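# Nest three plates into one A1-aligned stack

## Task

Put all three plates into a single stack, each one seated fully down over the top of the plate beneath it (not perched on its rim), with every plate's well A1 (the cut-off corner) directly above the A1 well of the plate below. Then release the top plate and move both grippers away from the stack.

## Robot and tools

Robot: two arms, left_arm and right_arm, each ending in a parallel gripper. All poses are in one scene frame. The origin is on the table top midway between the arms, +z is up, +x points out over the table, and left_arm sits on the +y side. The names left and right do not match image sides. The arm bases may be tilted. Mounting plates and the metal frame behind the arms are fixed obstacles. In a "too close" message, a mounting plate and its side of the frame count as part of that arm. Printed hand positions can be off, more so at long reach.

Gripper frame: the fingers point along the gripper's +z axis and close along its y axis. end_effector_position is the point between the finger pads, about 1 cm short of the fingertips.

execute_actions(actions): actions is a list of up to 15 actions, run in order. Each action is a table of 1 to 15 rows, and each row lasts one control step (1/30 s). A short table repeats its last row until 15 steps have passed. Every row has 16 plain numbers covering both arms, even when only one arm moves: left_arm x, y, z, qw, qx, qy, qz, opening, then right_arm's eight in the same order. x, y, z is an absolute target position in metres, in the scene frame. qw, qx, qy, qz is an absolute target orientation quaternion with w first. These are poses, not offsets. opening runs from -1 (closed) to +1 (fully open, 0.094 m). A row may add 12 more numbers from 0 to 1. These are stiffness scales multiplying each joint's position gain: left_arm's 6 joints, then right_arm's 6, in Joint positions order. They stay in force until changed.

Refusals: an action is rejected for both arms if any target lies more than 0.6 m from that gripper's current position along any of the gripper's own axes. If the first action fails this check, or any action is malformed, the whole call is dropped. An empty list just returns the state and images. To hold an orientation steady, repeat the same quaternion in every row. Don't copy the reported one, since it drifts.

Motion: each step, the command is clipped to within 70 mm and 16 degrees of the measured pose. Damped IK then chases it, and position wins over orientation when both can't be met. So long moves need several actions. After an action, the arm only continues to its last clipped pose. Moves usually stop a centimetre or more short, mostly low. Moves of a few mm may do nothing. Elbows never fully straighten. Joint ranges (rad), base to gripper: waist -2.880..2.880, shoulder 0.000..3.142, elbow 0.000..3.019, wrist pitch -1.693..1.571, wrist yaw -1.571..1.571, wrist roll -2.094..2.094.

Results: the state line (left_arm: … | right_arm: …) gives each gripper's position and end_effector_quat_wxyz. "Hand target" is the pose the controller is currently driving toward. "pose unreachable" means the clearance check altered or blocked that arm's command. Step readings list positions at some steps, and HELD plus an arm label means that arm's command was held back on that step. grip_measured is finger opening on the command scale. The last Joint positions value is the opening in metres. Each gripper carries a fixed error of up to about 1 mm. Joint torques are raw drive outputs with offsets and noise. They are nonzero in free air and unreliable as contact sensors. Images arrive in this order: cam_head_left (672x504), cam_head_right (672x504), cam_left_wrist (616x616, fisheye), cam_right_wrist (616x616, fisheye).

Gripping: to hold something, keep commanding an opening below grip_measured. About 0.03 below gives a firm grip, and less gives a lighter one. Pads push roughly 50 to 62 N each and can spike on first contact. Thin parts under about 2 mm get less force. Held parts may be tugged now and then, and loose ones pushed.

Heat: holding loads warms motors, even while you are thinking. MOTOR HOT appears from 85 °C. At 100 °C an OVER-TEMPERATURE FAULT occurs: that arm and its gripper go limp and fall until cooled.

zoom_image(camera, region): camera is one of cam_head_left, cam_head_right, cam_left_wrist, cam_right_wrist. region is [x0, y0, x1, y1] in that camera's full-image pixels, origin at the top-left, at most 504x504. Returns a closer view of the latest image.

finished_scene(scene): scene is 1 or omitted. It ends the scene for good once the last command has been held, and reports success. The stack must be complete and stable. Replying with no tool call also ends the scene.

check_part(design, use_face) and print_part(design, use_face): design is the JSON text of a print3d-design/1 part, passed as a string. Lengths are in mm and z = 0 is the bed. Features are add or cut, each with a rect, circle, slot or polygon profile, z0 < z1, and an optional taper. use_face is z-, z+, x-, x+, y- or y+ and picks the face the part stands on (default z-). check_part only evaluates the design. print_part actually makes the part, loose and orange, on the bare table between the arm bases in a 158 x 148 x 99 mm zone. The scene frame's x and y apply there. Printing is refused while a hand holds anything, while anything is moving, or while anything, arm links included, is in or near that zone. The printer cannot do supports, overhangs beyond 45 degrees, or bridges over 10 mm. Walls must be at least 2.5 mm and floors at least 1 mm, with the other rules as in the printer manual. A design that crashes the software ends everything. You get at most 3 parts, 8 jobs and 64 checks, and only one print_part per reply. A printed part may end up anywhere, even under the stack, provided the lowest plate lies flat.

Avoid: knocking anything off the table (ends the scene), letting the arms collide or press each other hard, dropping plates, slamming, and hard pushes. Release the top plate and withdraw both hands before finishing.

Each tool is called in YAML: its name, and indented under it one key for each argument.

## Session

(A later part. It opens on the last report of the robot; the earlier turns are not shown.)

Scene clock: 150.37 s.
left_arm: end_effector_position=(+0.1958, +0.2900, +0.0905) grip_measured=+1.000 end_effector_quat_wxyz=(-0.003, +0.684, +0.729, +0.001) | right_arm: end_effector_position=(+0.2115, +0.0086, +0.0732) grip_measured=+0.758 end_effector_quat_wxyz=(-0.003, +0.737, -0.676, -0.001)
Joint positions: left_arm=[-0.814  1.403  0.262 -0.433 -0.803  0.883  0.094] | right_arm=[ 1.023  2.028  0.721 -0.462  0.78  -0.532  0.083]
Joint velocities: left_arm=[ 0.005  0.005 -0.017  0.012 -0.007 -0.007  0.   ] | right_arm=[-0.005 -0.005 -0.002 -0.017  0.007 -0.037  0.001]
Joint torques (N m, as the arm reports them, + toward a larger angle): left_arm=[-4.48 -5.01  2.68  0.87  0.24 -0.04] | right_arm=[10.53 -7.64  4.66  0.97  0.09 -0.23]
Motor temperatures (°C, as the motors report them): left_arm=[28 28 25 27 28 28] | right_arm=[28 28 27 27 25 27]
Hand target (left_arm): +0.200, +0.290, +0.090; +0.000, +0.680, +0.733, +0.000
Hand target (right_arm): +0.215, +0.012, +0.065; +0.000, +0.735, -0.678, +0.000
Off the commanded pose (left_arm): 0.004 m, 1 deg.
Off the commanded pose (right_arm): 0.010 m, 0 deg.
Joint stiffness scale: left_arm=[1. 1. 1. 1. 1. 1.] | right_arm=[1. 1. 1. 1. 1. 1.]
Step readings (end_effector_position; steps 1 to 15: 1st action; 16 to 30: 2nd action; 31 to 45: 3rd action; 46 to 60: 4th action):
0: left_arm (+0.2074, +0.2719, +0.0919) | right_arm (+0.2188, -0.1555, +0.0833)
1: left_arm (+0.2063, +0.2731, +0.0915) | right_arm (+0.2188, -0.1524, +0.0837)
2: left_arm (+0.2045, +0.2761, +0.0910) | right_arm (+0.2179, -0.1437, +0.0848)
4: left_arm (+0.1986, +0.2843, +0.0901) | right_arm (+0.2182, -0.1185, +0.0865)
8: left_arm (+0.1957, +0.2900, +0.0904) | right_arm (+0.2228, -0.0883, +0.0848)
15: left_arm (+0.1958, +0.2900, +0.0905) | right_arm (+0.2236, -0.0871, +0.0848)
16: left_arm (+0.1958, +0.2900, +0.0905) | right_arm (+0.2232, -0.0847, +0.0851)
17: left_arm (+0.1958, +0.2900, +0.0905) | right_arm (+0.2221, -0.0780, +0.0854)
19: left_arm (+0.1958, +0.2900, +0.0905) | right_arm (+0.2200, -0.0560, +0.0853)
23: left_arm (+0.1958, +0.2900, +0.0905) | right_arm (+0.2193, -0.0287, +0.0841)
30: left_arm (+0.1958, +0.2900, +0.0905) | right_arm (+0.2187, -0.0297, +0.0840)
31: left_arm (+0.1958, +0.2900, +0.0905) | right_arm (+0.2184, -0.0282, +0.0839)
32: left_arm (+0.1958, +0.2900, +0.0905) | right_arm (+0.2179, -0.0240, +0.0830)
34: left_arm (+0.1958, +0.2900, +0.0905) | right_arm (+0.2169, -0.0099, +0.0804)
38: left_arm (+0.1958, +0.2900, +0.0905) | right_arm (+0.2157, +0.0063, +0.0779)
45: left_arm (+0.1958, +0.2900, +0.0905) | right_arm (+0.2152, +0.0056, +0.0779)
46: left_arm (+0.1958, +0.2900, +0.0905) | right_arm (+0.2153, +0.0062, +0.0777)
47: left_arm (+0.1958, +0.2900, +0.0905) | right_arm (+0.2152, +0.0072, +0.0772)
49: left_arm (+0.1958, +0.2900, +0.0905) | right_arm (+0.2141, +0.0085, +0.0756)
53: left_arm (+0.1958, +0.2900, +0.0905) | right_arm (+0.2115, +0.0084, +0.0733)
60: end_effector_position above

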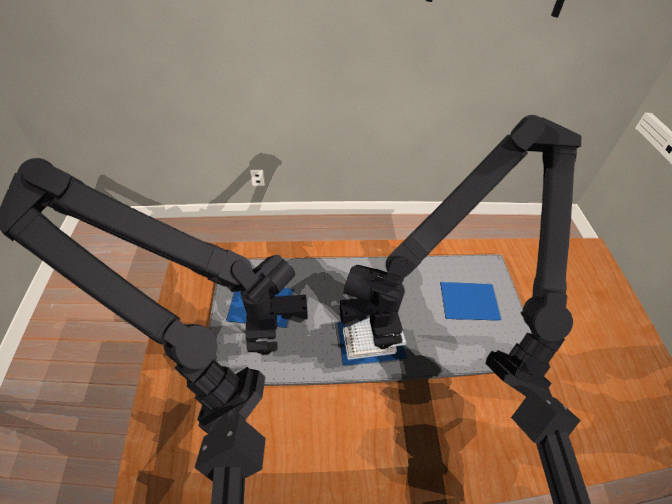

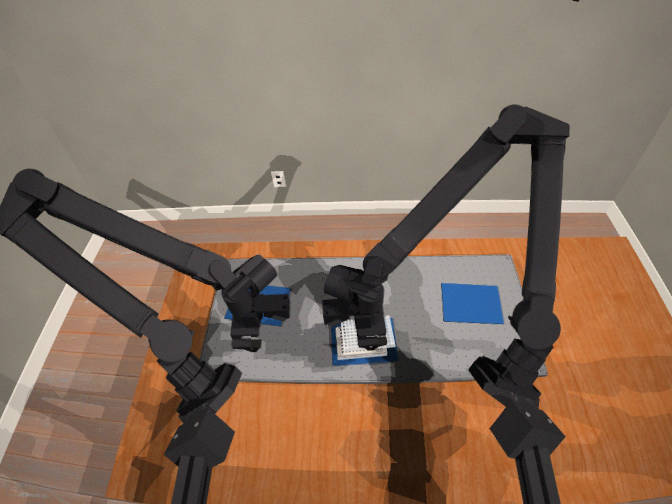

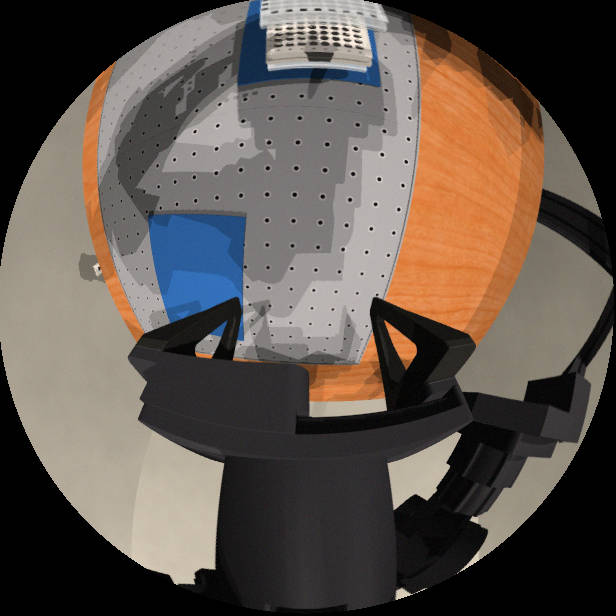

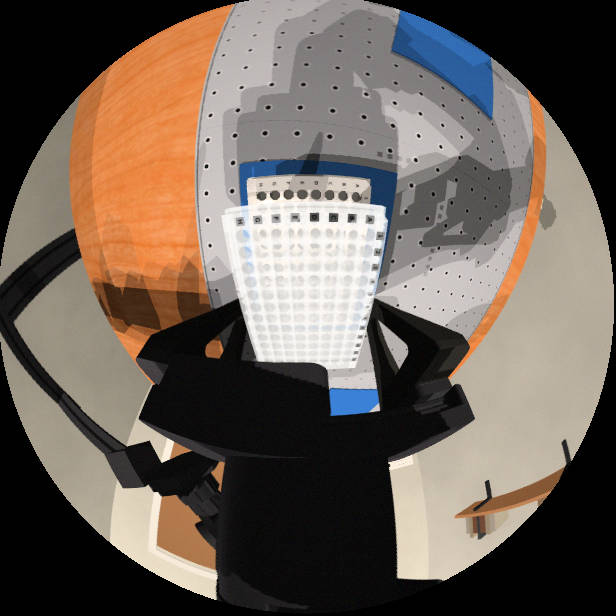

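Rotate ~1.3° CW, move +y 12 mm, lower.

execute_actions:
  actions:
    - [[0.2,0.29,0.09,0,0.68,0.733,0,1,0.214,0.024,0.056,0,-0.726,0.688,0,0.71]]
    - [[0.2,0.29,0.09,0,0.68,0.733,0,1,0.214,0.024,0.048,0,-0.726,0.688,0,0.71]]

zoom_image:
  camera: "cam_right_wrist"
  region: [180, 130, 430, 320]

zoom_image:
  camera: "cam_head_left"
  region: [330, 305, 414, 375]

zoom_image:
  camera: "cam_left_wrist"
  region: [230, 0, 400, 100]

Scene clock: 156.93 s.
left_arm: end_effector_position=(+0.1958, +0.2900, +0.0905) grip_measured=+1.000 end_effector_quat_wxyz=(-0.003, +0.684, +0.729, +0.001) | right_arm: end_effector_position=(+0.2095, +0.0188, +0.0572) grip_measured=+0.758 end_effector_quat_wxyz=(-0.003, +0.729, -0.685, -0.001)
Joint positions: left_arm=[-0.814  1.403  0.262 -0.433 -0.803  0.883  0.094] | right_arm=[ 1.003  2.084  0.742 -0.407  0.784 -0.535  0.083]
Joint velocities: left_arm=[-0.005  0.005  0.002 -0.007 -0.022  0.022  0.   ] | right_arm=[-0.015  0.005 -0.012 -0.022  0.051  0.007 -0.001]
Joint torques (N m, as the arm reports them, + toward a larger angle): left_arm=[-4.31 -4.55  2.58  0.7   0.28 -0.05] | right_arm=[10.88 -7.87  4.72  1.04  0.11 -0.23]
Motor temperatures (°C, as the motors report them): left_arm=[28 27 25 27 28 28] | right_arm=[28 28 27 27 25 27]
Hand target (left_arm): +0.200, +0.290, +0.090; +0.000, +0.680, +0.733, +0.000
Hand target (right_arm): +0.214, +0.023, +0.048; +0.000, +0.726, -0.688, +0.001
Off the commanded pose (left_arm): 0.004 m, 1 deg.
Off the commanded pose (right_arm): 0.011 m, 1 deg.
Joint stiffness scale: left_arm=[1. 1. 1. 1. 1. 1.] | right_arm=[1. 1. 1. 1. 1. 1.]
Step readings (end_effector_position; steps 1 to 15: 1st action; 16 to 30: 2nd action):
0: left_arm (+0.1958, +0.2900, +0.0905) | right_arm (+0.2115, +0.0086, +0.0732)
1: left_arm (+0.1958, +0.2900, +0.0905) | right_arm (+0.2113, +0.0092, +0.0727)
2: left_arm (+0.1958, +0.2900, +0.0905) | right_arm (+0.2112, +0.0111, +0.0717)
4: left_arm (+0.1958, +0.2900, +0.0905) | right_arm (+0.2095, +0.0153, +0.0683)
8: left_arm (+0.1958, +0.2900, +0.0905) | right_arm (+0.2059, +0.0176, +0.0639)
15: left_arm (+0.1958, +0.2900, +0.0905) | right_arm (+0.2059, +0.0177, +0.0636)
16: left_arm (+0.1958, +0.2900, +0.0905) | right_arm (+0.2065, +0.0181, +0.0633)
17: left_arm (+0.1958, +0.2900, +0.0905) | right_arm (+0.2071, +0.0190, +0.0625)
19: left_arm (+0.1958, +0.2900, +0.0905) | right_arm (+0.2087, +0.0197, +0.0601)
23: left_arm (+0.1958, +0.2900, +0.0905) | right_arm (+0.2096, +0.0187, +0.0573)
30: end_effector_position above

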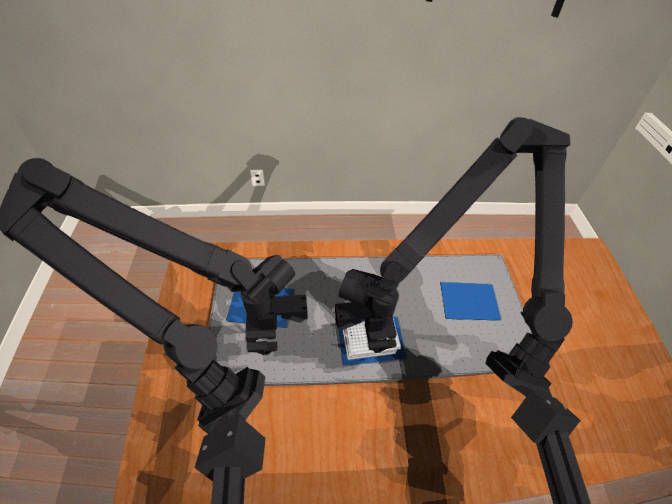

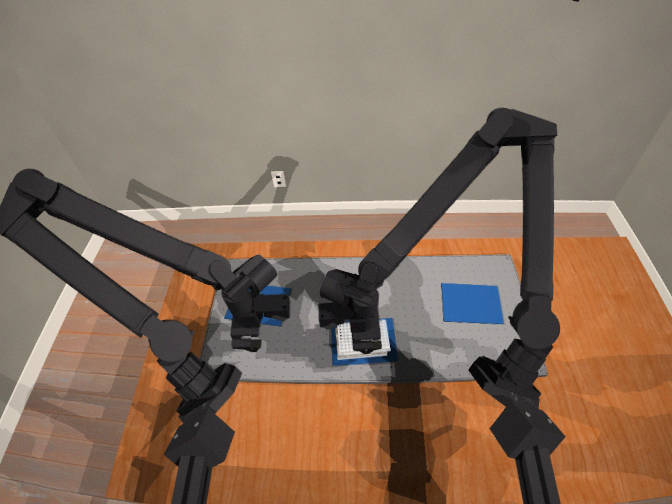

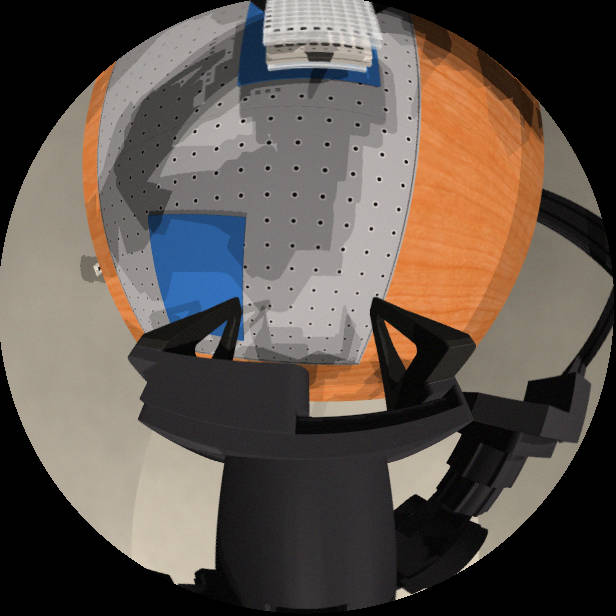

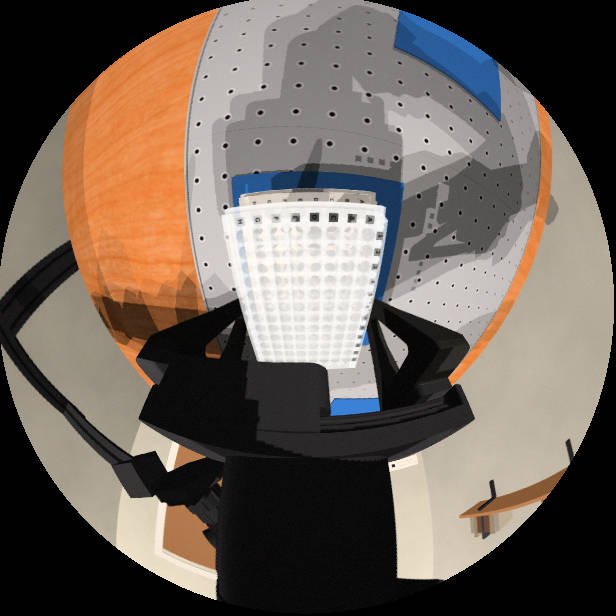

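Region (180, 130, 430, 320) of cam_right_wrist's 616x616 image, scaled by 2.016, with more detail than that image has; it fills the top 383 rows of this view, and the rest is white.

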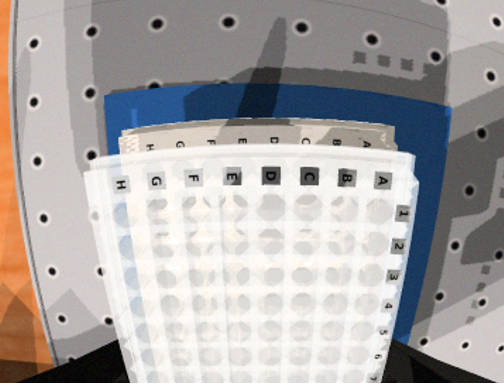

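Region (330, 305, 414, 375) of cam_head_left's 672x504 image, scaled by 6.000, with more detail than that image has.

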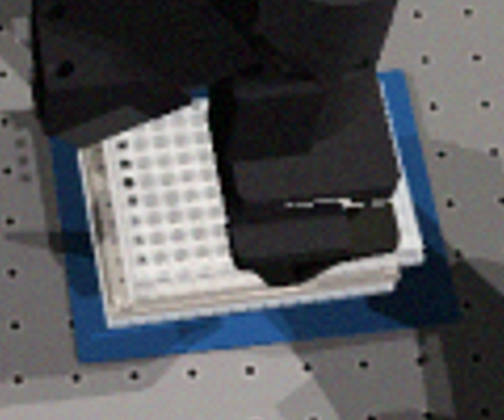

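Region (230, 0, 400, 100) of cam_left_wrist's 616x616 image, scaled by 2.965, with more detail than that image has; it fills the top 296 rows of this view, and the rest is white.

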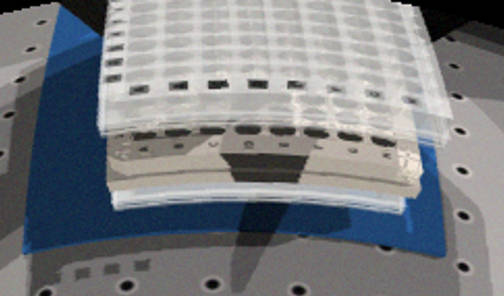

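execute_actions:
  actions:
    - [[0.2,0.29,0.09,0,0.68,0.733,0,1,0.216,0.029,0.045,0,-0.726,0.688,0,0.71]]
    - [[0.2,0.29,0.09,0,0.68,0.733,0,1,0.216,0.029,0.042,0,-0.726,0.688,0,0.71]]

zoom_image:
  camera: "cam_right_wrist"
  region: [180, 130, 430, 320]

zoom_image:
  camera: "cam_head_left"
  region: [330, 305, 414, 375]

zoom_image:
  camera: "cam_left_wrist"
  region: [230, 0, 400, 100]

Scene clock: 162.20 s.
left_arm: end_effector_position=(+0.1958, +0.2900, +0.0905) grip_measured=+1.000 end_effector_quat_wxyz=(-0.003, +0.684, +0.729, +0.001) | right_arm: end_effector_position=(+0.2105, +0.0235, +0.0519) grip_measured=+0.758 end_effector_quat_wxyz=(-0.003, +0.730, -0.684, -0.001)
Joint positions: left_arm=[-0.814  1.403  0.262 -0.433 -0.803  0.883  0.094] | right_arm=[ 0.994  2.103  0.754 -0.391  0.785 -0.55   0.083]
Joint velocities: left_arm=[-0.005  0.005 -0.012  0.012  0.051 -0.007  0.   ] | right_arm=[-0.024 -0.005  0.002 -0.012 -0.007 -0.051 -0.   ]
Joint torques (N m, as the arm reports them, + toward a larger angle): left_arm=[-4.4  -4.73  2.63  0.65  0.27 -0.04] | right_arm=[10.83 -8.16  4.93  0.99  0.1  -0.24]
Motor temperatures (°C, as the motors report them): left_arm=[28 27 25 27 28 28] | right_arm=[28 28 27 27 25 27]
Hand target (left_arm): +0.200, +0.290, +0.090; +0.000, +0.680, +0.733, +0.000
Hand target (right_arm): +0.216, +0.028, +0.042; +0.000, +0.726, -0.688, +0.000
Off the commanded pose (left_arm): 0.004 m, 1 deg.
Off the commanded pose (right_arm): 0.013 m, 1 deg.
Joint stiffness scale: left_arm=[1. 1. 1. 1. 1. 1.] | right_arm=[1. 1. 1. 1. 1. 1.]
Step readings (end_effector_position; steps 1 to 15: 1st action; 16 to 30: 2nd action):
0: left_arm (+0.1958, +0.2900, +0.0905) | right_arm (+0.2095, +0.0188, +0.0572)
1: left_arm (+0.1958, +0.2900, +0.0905) | right_arm (+0.2097, +0.0190, +0.0570)
2: left_arm (+0.1958, +0.2900, +0.0905) | right_arm (+0.2097, +0.0196, +0.0568)
4: left_arm (+0.1958, +0.2900, +0.0905) | right_arm (+0.2097, +0.0215, +0.0557)
8: left_arm (+0.1958, +0.2900, +0.0905) | right_arm (+0.2095, +0.0232, +0.0546)
15: left_arm (+0.1958, +0.2900, +0.0905) | right_arm (+0.2095, +0.0232, +0.0546)
16: left_arm (+0.1958, +0.2900, +0.0905) | right_arm (+0.2098, +0.0234, +0.0545)
17: left_arm (+0.1958, +0.2900, +0.0905) | right_arm (+0.2100, +0.0237, +0.0541)
19: left_arm (+0.1958, +0.2900, +0.0905) | right_arm (+0.2104, +0.0239, +0.0532)
23: left_arm (+0.1958, +0.2900, +0.0905) | right_arm (+0.2105, +0.0234, +0.0519)
30: end_effector_position above

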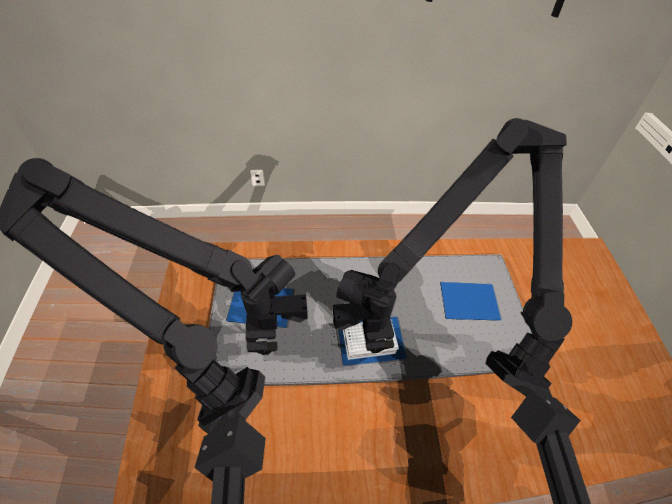

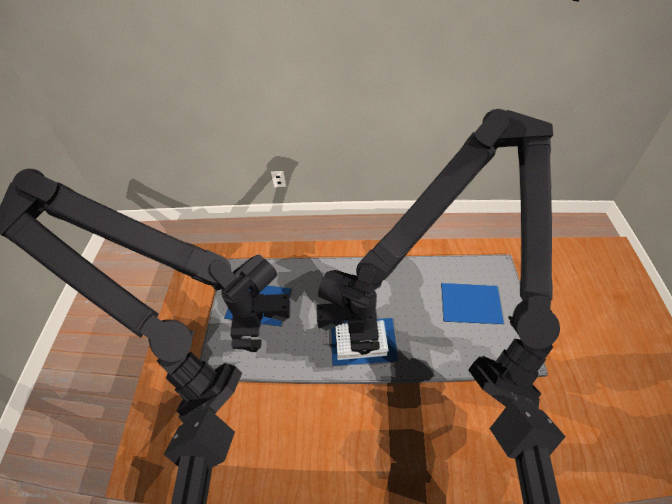

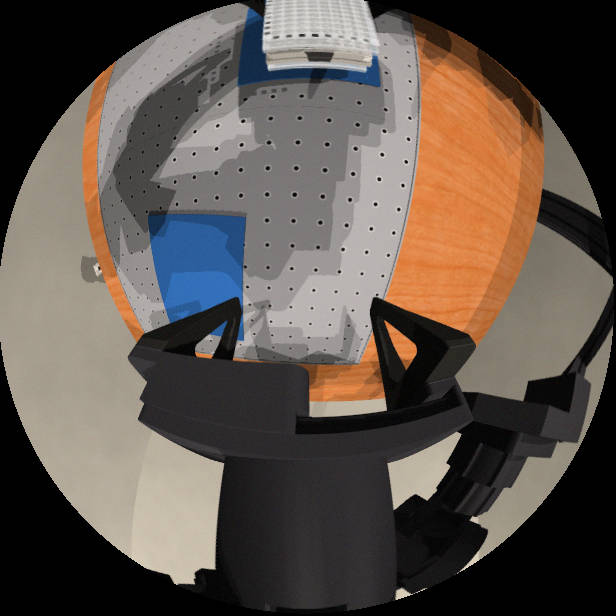

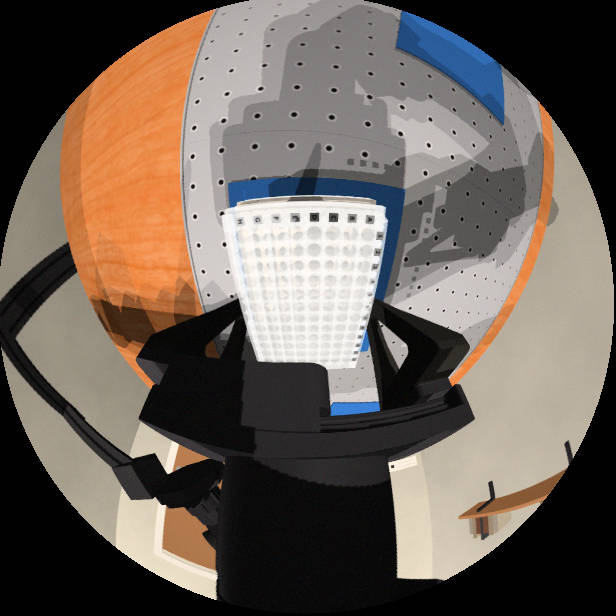

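Region (180, 130, 430, 320) of cam_right_wrist's 616x616 image, scaled by 2.016, with more detail than that image has; it fills the top 383 rows of this view, and the rest is white.

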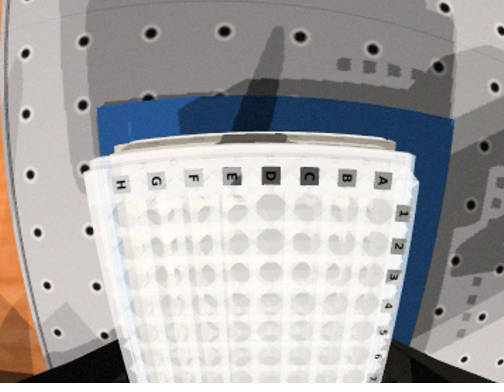

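Region (330, 305, 414, 375) of cam_head_left's 672x504 image, scaled by 6.000, with more detail than that image has.

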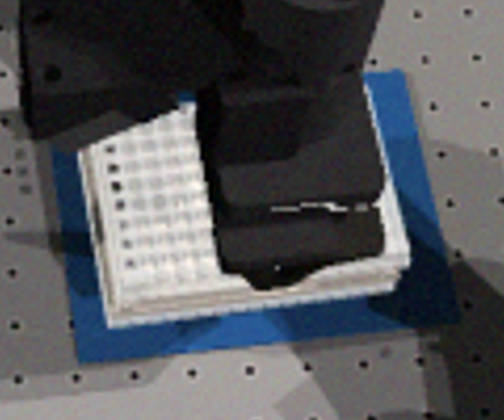

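Region (230, 0, 400, 100) of cam_left_wrist's 616x616 image, scaled by 2.965, with more detail than that image has; it fills the top 296 rows of this view, and the rest is white.

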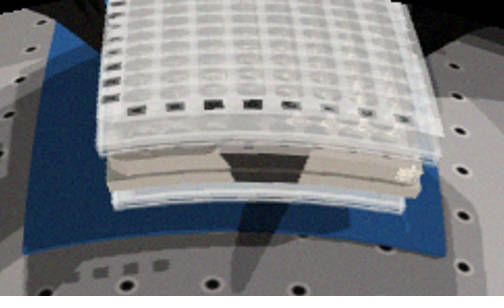

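execute_actions:
  actions:
    - [[0.2,0.29,0.09,0,0.68,0.733,0,1,0.2155,0.030,0.039,0,-0.726,0.688,0,0.71]]
    - [[0.2,0.29,0.09,0,0.68,0.733,0,1,0.2155,0.031,0.037,0,-0.726,0.688,0,0.71]]
    - [[0.2,0.29,0.09,0,0.68,0.733,0,1,0.2155,0.033,0.036,0,-0.726,0.688,0,0.71]]

zoom_image:
  camera: "cam_right_wrist"
  region: [180, 130, 430, 320]

zoom_image:
  camera: "cam_head_left"
  region: [330, 305, 414, 375]

zoom_image:
  camera: "cam_left_wrist"
  region: [230, 0, 400, 100]

Scene clock: 170.23 s.
left_arm: end_effector_position=(+0.1958, +0.2900, +0.0905) grip_measured=+1.000 end_effector_quat_wxyz=(-0.003, +0.684, +0.729, +0.001) | right_arm: end_effector_position=(+0.2103, +0.0249, +0.0487) grip_measured=+0.758 end_effector_quat_wxyz=(-0.004, +0.730, -0.683, +0.002)
Joint positions: left_arm=[-0.814  1.403  0.262 -0.433 -0.803  0.883  0.094] | right_arm=[ 0.992  2.115  0.757 -0.378  0.791 -0.556  0.083]
Joint velocities: left_arm=[-0.005 -0.005 -0.012  0.002  0.007 -0.051  0.   ] | right_arm=[ 0.005  0.005 -0.012  0.007  0.051 -0.037 -0.   ]
Joint torques (N m, as the arm reports them, + toward a larger angle): left_arm=[-4.55 -4.7   2.6   0.77  0.24 -0.06] | right_arm=[10.2  -7.39  5.46  1.31 -0.13 -0.27]
Motor temperatures (°C, as the motors report them): left_arm=[28 27 25 27 28 28] | right_arm=[28 28 28 27 25 27]
Hand target (left_arm): +0.200, +0.290, +0.090; +0.000, +0.680, +0.733, +0.000
Hand target (right_arm): +0.215, +0.032, +0.036; +0.000, +0.726, -0.688, +0.000
Off the commanded pose (left_arm): 0.004 m, 1 deg.
Off the commanded pose (right_arm): 0.016 m, 1 deg.
Joint stiffness scale: left_arm=[1. 1. 1. 1. 1. 1.] | right_arm=[1. 1. 1. 1. 1. 1.]
Step readings (end_effector_position; steps 1 to 15: 1st action; 16 to 30: 2nd action; 31 to 45: 3rd action):
0: left_arm (+0.1958, +0.2900, +0.0905) | right_arm (+0.2105, +0.0235, +0.0519)
1: left_arm (+0.1958, +0.2900, +0.0905) | right_arm (+0.2106, +0.0237, +0.0518)
2: left_arm (+0.1958, +0.2900, +0.0905) | right_arm (+0.2106, +0.0240, +0.0515)
4: left_arm (+0.1958, +0.2900, +0.0905) | right_arm (+0.2103, +0.0246, +0.0504)
8: left_arm (+0.1958, +0.2900, +0.0905) | right_arm (+0.2100, +0.0245, +0.0495)
15: left_arm (+0.1958, +0.2900, +0.0905) | right_arm (+0.2100, +0.0245, +0.0495)
16: left_arm (+0.1958, +0.2900, +0.0905) | right_arm (+0.2100, +0.0246, +0.0494)
17: left_arm (+0.1958, +0.2900, +0.0905) | right_arm (+0.2101, +0.0247, +0.0493)
19: left_arm (+0.1958, +0.2900, +0.0905) | right_arm (+0.2101, +0.0246, +0.0491)
23: left_arm (+0.1958, +0.2900, +0.0905) | right_arm (+0.2101, +0.0246, +0.0491)
30: left_arm (+0.1958, +0.2900, +0.0905) | right_arm (+0.2101, +0.0246, +0.0491)
31: left_arm (+0.1958, +0.2900, +0.0905) | right_arm (+0.2100, +0.0246, +0.0490)
32: left_arm (+0.1958, +0.2900, +0.0905) | right_arm (+0.2102, +0.0248, +0.0490)
34: left_arm (+0.1958, +0.2900, +0.0905) | right_arm (+0.2102, +0.0250, +0.0487)
38: left_arm (+0.1958, +0.2900, +0.0905) | right_arm (+0.2103, +0.0249, +0.0487)
45: end_effector_position above

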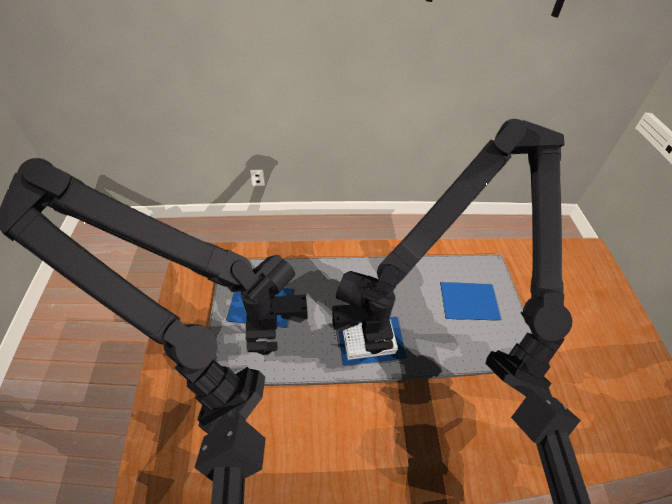

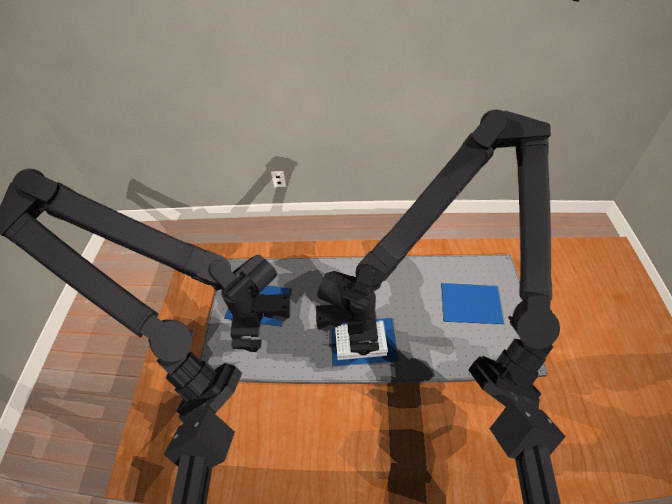

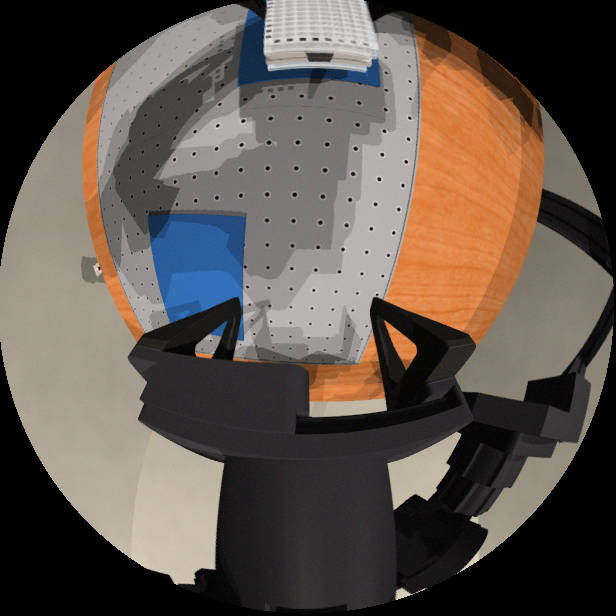

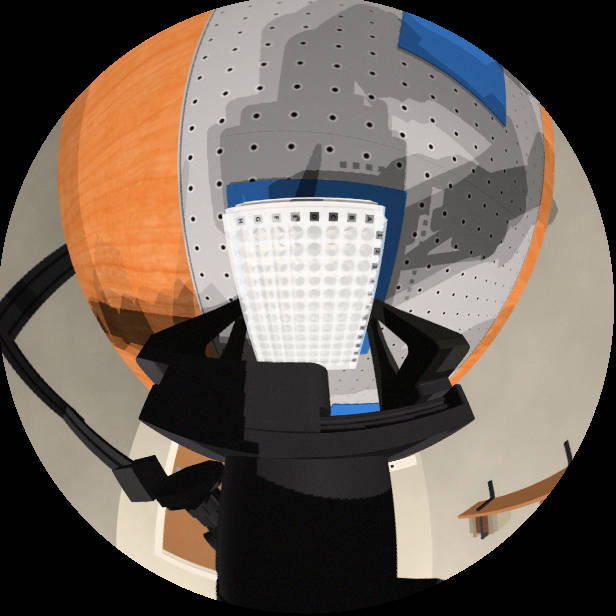

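Region (180, 130, 430, 320) of cam_right_wrist's 616x616 image, scaled by 2.016, with more detail than that image has; it fills the top 383 rows of this view, and the rest is white.

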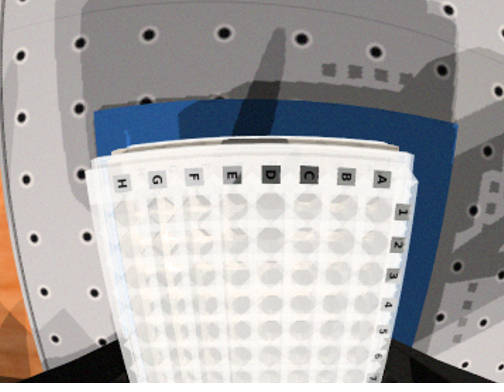

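Region (330, 305, 414, 375) of cam_head_left's 672x504 image, scaled by 6.000, with more detail than that image has.

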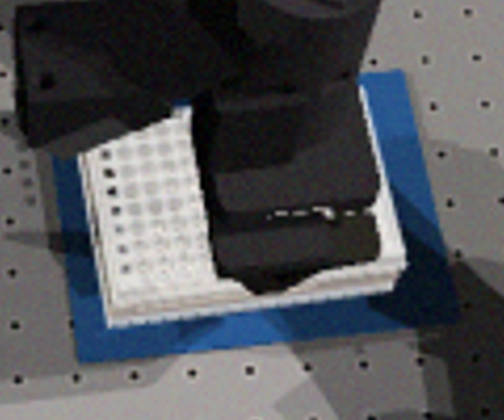

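Region (230, 0, 400, 100) of cam_left_wrist's 616x616 image, scaled by 2.965, with more detail than that image has; it fills the top 296 rows of this view, and the rest is white.

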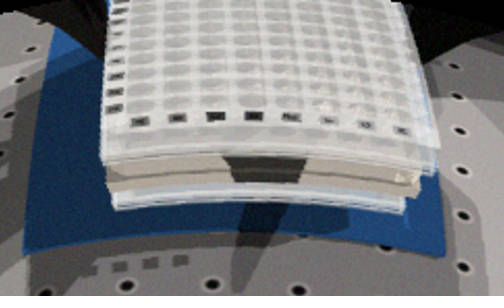

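Nudge a bit more +y to confirm engagement.

execute_actions:
  actions:
    - [[0.2,0.29,0.09,0,0.68,0.733,0,1,0.216,0.036,0.036,0,-0.726,0.688,0,0.71]]
    - [[0.2,0.29,0.09,0,0.68,0.733,0,1,0.216,0.039,0.036,0,-0.726,0.688,0,0.71]]

zoom_image:
  camera: "cam_right_wrist"
  region: [180, 130, 430, 320]

zoom_image:
  camera: "cam_left_wrist"
  region: [230, 0, 400, 100]

Scene clock: 180.60 s.
left_arm: end_effector_position=(+0.1958, +0.2900, +0.0905) grip_measured=+1.000 end_effector_quat_wxyz=(-0.003, +0.684, +0.729, +0.001) | right_arm: end_effector_position=(+0.2110, +0.0283, +0.0475) grip_measured=+0.758 end_effector_quat_wxyz=(-0.005, +0.730, -0.683, +0.002)
Joint positions: left_arm=[-0.814  1.403  0.262 -0.433 -0.803  0.883  0.094] | right_arm=[ 0.991  2.123  0.766 -0.378  0.792 -0.557  0.083]
Joint velocities: left_arm=[-0.005 -0.015 -0.002 -0.002  0.007  0.051  0.   ] | right_arm=[-0.005 -0.015 -0.007 -0.017 -0.007 -0.037 -0.   ]
Joint torques (N m, as the arm reports them, + toward a larger angle): left_arm=[-4.27 -4.49  2.66  0.74  0.26 -0.06] | right_arm=[10.95 -7.51  6.03  0.84 -0.22 -0.18]
Motor temperatures (°C, as the motors report them): left_arm=[28 27 25 27 28 28] | right_arm=[28 28 28 27 25 27]
Hand target (left_arm): +0.200, +0.290, +0.090; +0.000, +0.680, +0.733, +0.000
Hand target (right_arm): +0.216, +0.038, +0.036; -0.000, +0.726, -0.688, +0.000
Off the commanded pose (left_arm): 0.004 m, 1 deg.
Off the commanded pose (right_arm): 0.016 m, 1 deg.
Joint stiffness scale: left_arm=[1. 1. 1. 1. 1. 1.] | right_arm=[1. 1. 1. 1. 1. 1.]
Step readings (end_effector_position; steps 1 to 15: 1st action; 16 to 30: 2nd action):
0: left_arm (+0.1958, +0.2900, +0.0905) | right_arm (+0.2103, +0.0249, +0.0487)
1: left_arm (+0.1958, +0.2900, +0.0905) | right_arm (+0.2103, +0.0251, +0.0486)
2: left_arm (+0.1958, +0.2900, +0.0905) | right_arm (+0.2105, +0.0255, +0.0485)
4: left_arm (+0.1958, +0.2900, +0.0905) | right_arm (+0.2109, +0.0274, +0.0479)
8: left_arm (+0.1958, +0.2900, +0.0905) | right_arm (+0.2109, +0.0281, +0.0475)
15: left_arm (+0.1958, +0.2900, +0.0905) | right_arm (+0.2109, +0.0281, +0.0475)
16: left_arm (+0.1958, +0.2900, +0.0905) | right_arm (+0.2109, +0.0281, +0.0475)
17: left_arm (+0.1958, +0.2900, +0.0905) | right_arm (+0.2110, +0.0283, +0.0475)
19: left_arm (+0.1958, +0.2900, +0.0905) | right_arm (+0.2110, +0.0283, +0.0475)
23: left_arm (+0.1958, +0.2900, +0.0905) | right_arm (+0.2110, +0.0283, +0.0475)
30: end_effector_position above

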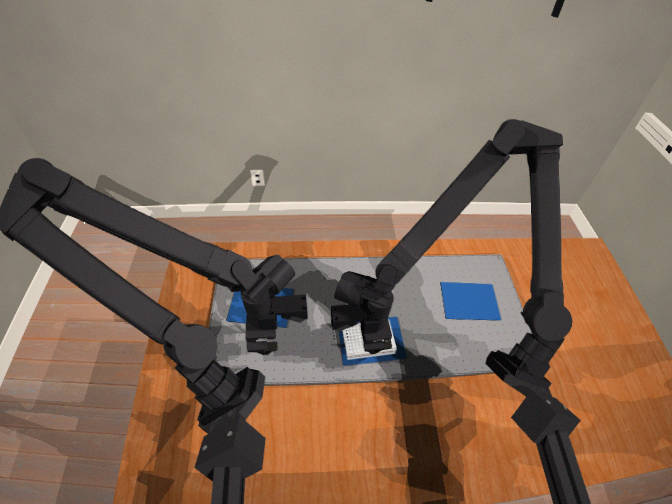

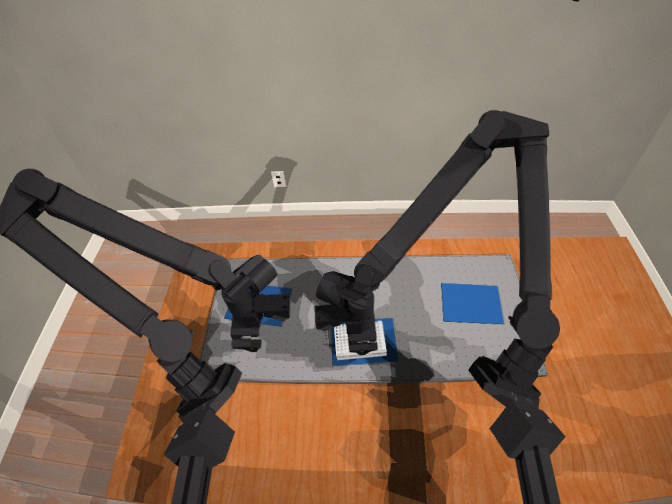

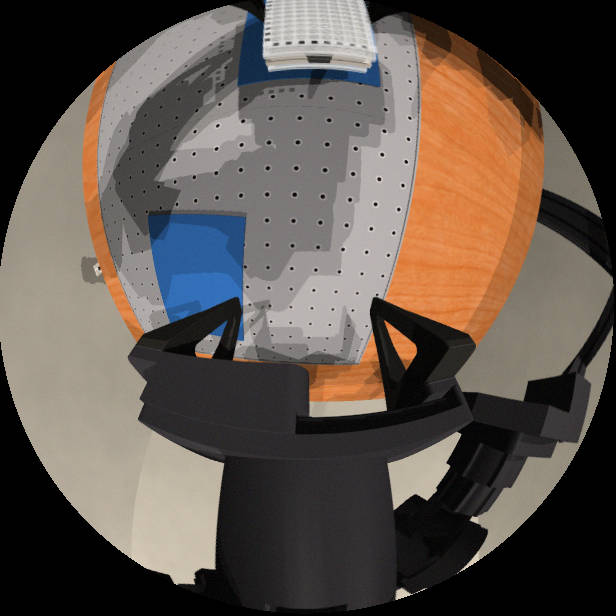

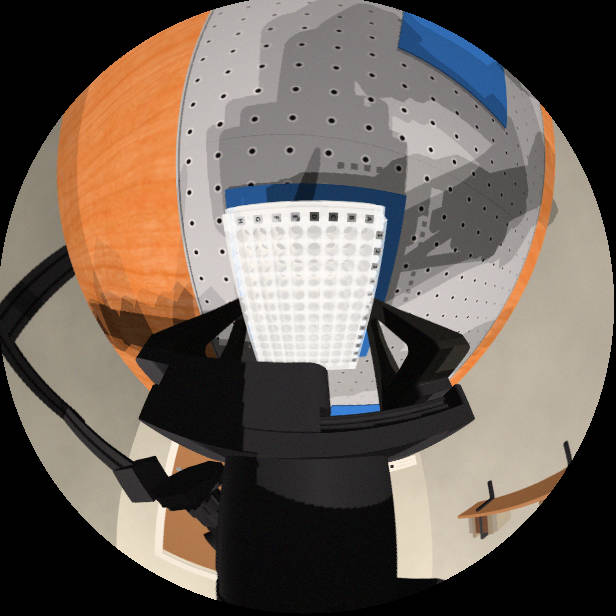

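Region (180, 130, 430, 320) of cam_right_wrist's 616x616 image, scaled by 2.016, with more detail than that image has; it fills the top 383 rows of this view, and the rest is white.

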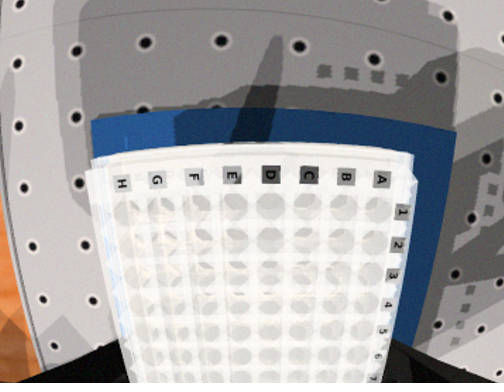

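Region (230, 0, 400, 100) of cam_left_wrist's 616x616 image, scaled by 2.965, with more detail than that image has; it fills the top 296 rows of this view, and the rest is white.

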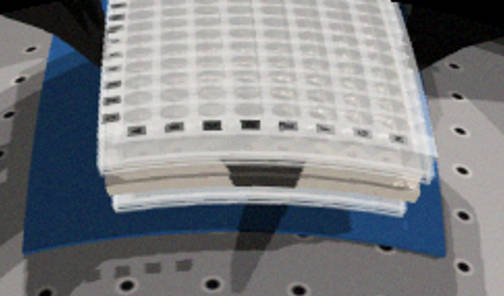

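Seated.

execute_actions:
  actions:
    - [[0.2,0.29,0.09,0,0.68,0.733,0,1,0.214,0.034,0.04,0,-0.726,0.688,0,1]]
    - [[0.2,0.29,0.09,0,0.68,0.733,0,1,0.214,0.032,0.06,0,-0.726,0.688,0,1]]
    - [[0.2,0.29,0.09,0,0.68,0.733,0,1,0.215,0.032,0.08,0,-0.726,0.688,0,1]]
    - [[0.2,0.29,0.09,0,0.68,0.733,0,1,0.215,0.0,0.11,0,-0.726,0.688,0,1]]
    - [[0.2,0.29,0.09,0,0.68,0.733,0,1,0.225,-0.1,0.11,0,-0.726,0.688,0,1]]
    - [[0.2,0.29,0.09,0,0.68,0.733,0,1,0.235,-0.2,0.1,0,-0.726,0.688,0,1]]

zoom_image:
  camera: "cam_right_wrist"
  region: [200, 0, 420, 140]

zoom_image:
  camera: "cam_head_left"
  region: [330, 305, 414, 375]

Scene clock: 188.67 s.
left_arm: end_effector_position=(+0.1958, +0.2900, +0.0905) grip_measured=+1.000 end_effector_quat_wxyz=(-0.003, +0.684, +0.729, +0.001) | right_arm: end_effector_position=(+0.2362, -0.2014, +0.1037) grip_measured=+1.000 end_effector_quat_wxyz=(-0.001, +0.710, -0.704, +0.005)
Joint positions: left_arm=[-0.814  1.403  0.262 -0.433 -0.803  0.883  0.094] | right_arm=[ 0.718  1.2    0.289 -0.553  0.805 -0.885  0.094]
Joint velocities: left_arm=[ 0.005 -0.005  0.002 -0.012 -0.051 -0.007  0.   ] | right_arm=[-0.005  0.005  0.002 -0.017 -0.007 -0.315  0.001]
Joint torques (N m, as the arm reports them, + toward a larger angle): left_arm=[-4.66 -4.75  2.6   0.68  0.28 -0.05] | right_arm=[ 3.85 -2.08  3.95  0.84 -0.34 -0.24]
Motor temperatures (°C, as the motors report them): left_arm=[28 27 25 27 28 28] | right_arm=[28 28 28 27 25 27]
Hand target (left_arm): +0.200, +0.290, +0.090; +0.000, +0.680, +0.733, +0.000
Hand target (right_arm): +0.235, -0.202, +0.101; +0.002, +0.725, -0.688, +0.003
Off the commanded pose (left_arm): 0.004 m, 1 deg.
Off the commanded pose (right_arm): 0.004 m, 3 deg.
Joint stiffness scale: left_arm=[1. 1. 1. 1. 1. 1.] | right_arm=[1. 1. 1. 1. 1. 1.]
Step readings (end_effector_position; steps 1 to 15: 1st action; 16 to 30: 2nd action; 31 to 45: 3rd action; 46 to 60: 4th action; 61 to 75: 5th action; 76 to 90: 6th action):
0: left_arm (+0.1958, +0.2900, +0.0905) | right_arm (+0.2110, +0.0283, +0.0475)
1: left_arm (+0.1958, +0.2900, +0.0905) | right_arm (+0.2110, +0.0283, +0.0475)
2: left_arm (+0.1958, +0.2900, +0.0905) | right_arm (+0.2110, +0.0285, +0.0474)
4: left_arm (+0.1958, +0.2900, +0.0905) | right_arm (+0.2113, +0.0288, +0.0475)
8: left_arm (+0.1958, +0.2900, +0.0905) | right_arm (+0.2113, +0.0288, +0.0475)
15: left_arm (+0.1958, +0.2900, +0.0905) | right_arm (+0.2113, +0.0288, +0.0475)
16: left_arm (+0.1958, +0.2900, +0.0905) | right_arm (+0.2105, +0.0279, +0.0477)
17: left_arm (+0.1958, +0.2900, +0.0905) | right_arm (+0.2094, +0.0261, +0.0484)
19: left_arm (+0.1958, +0.2900, +0.0905) | right_arm (+0.2081, +0.0237, +0.0501)
23: left_arm (+0.1958, +0.2900, +0.0905) | right_arm (+0.2076, +0.0232, +0.0520)
30: left_arm (+0.1958, +0.2900, +0.0905) | right_arm (+0.2074, +0.0229, +0.0521)
31: left_arm (+0.1958, +0.2900, +0.0905) | right_arm (+0.2068, +0.0225, +0.0534)
32: left_arm (+0.1958, +0.2900, +0.0905) | right_arm (+0.2058, +0.0203, +0.0557)
34: left_arm (+0.1958, +0.2900, +0.0905) | right_arm (+0.2056, +0.0196, +0.0631)
38: left_arm (+0.1958, +0.2900, +0.0905) | right_arm (+0.2086, +0.0238, +0.0744)
45: left_arm (+0.1958, +0.2900, +0.0905) | right_arm (+0.2096, +0.0245, +0.0755)
46: left_arm (+0.1958, +0.2900, +0.0905) | right_arm (+0.2091, +0.0225, +0.0769)
47: left_arm (+0.1958, +0.2900, +0.0905) | right_arm (+0.2085, +0.0172, +0.0801)
49: left_arm (+0.1958, +0.2900, +0.0905) | right_arm (+0.2101, +0.0057, +0.0907)
53: left_arm (+0.1958, +0.2900, +0.0905) | right_arm (+0.2204, +0.0028, +0.1091)
60: left_arm (+0.1958, +0.2900, +0.0905) | right_arm (+0.2215, +0.0023, +0.1115)
61: left_arm (+0.1958, +0.2900, +0.0905) | right_arm (+0.2210, -0.0019, +0.1109)
62: left_arm (+0.1958, +0.2900, +0.0905) | right_arm (+0.2196, -0.0117, +0.1108)
64: left_arm (+0.1958, +0.2900, +0.0905) | right_arm (+0.2146, -0.0466, +0.1099)
68: left_arm (+0.1958, +0.2900, +0.0905) | right_arm (+0.2142, -0.1000, +0.1095)
75: left_arm (+0.1958, +0.2900, +0.0905) | right_arm (+0.2233, -0.1015, +0.1138)
76: left_arm (+0.1958, +0.2900, +0.0905) | right_arm (+0.2240, -0.1055, +0.1128)
77: left_arm (+0.1958, +0.2900, +0.0905) | right_arm (+0.2248, -0.1157, +0.1105)
79: left_arm (+0.1958, +0.2900, +0.0905) | right_arm (+0.2235, -0.1496, +0.1040)
83: left_arm (+0.1958, +0.2900, +0.0905) | right_arm (+0.2268, -0.1995, +0.0988)
90: end_effector_position above

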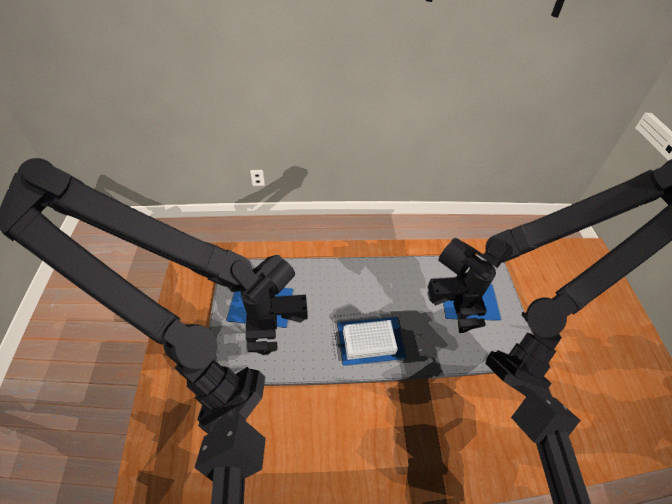

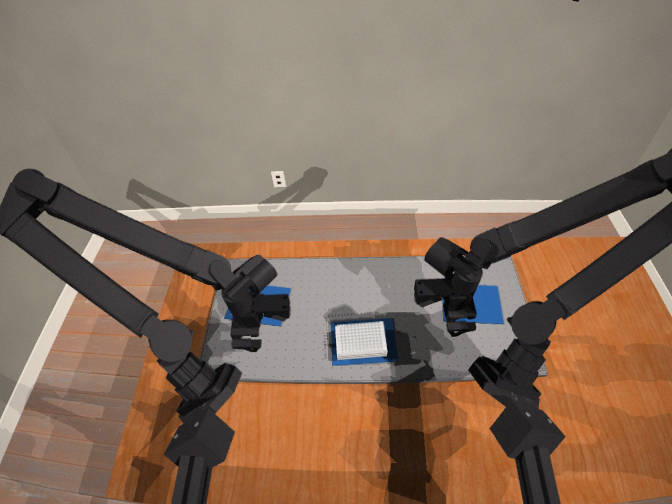

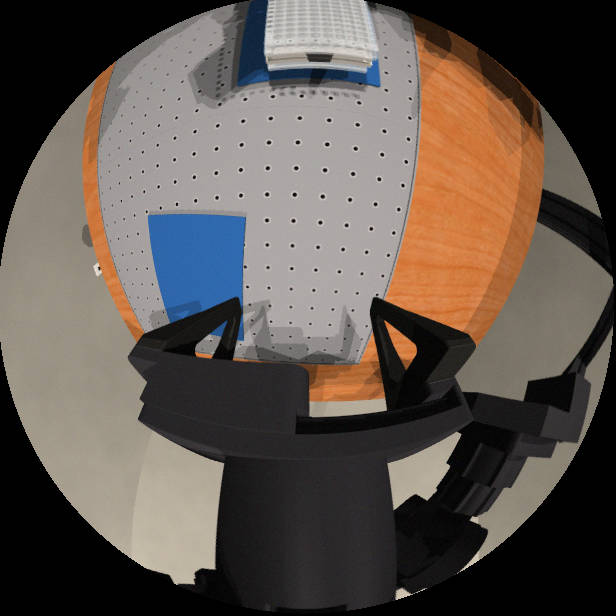

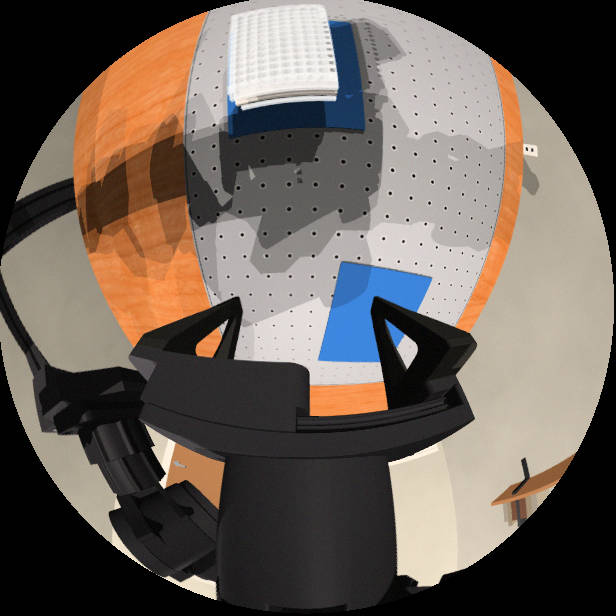

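Region (200, 0, 420, 140) of cam_right_wrist's 616x616 image, scaled by 2.291, with more detail than that image has; it fills the top 321 rows of this view, and the rest is white.

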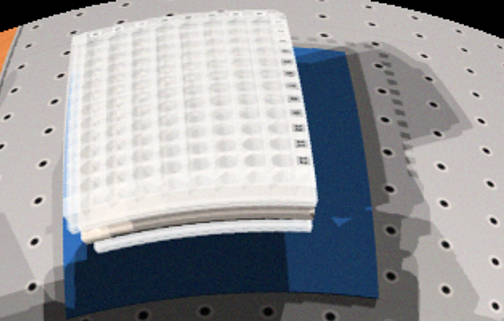

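Region (330, 305, 414, 375) of cam_head_left's 672x504 image, scaled by 6.000, with more detail than that image has.

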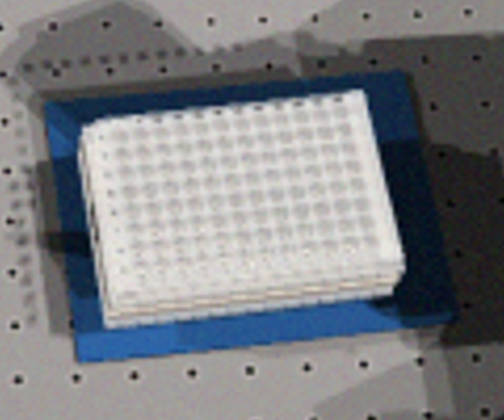

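It shifted a little on retreat; checking.

zoom_image:
  camera: "cam_left_wrist"
  region: [230, 0, 400, 100]

Region (230, 0, 400, 100) of cam_left_wrist's 616x616 image, scaled by 2.965, with more detail than that image has; it fills the top 296 rows of this view, and the rest is white.

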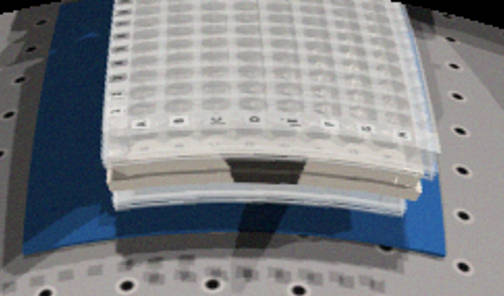

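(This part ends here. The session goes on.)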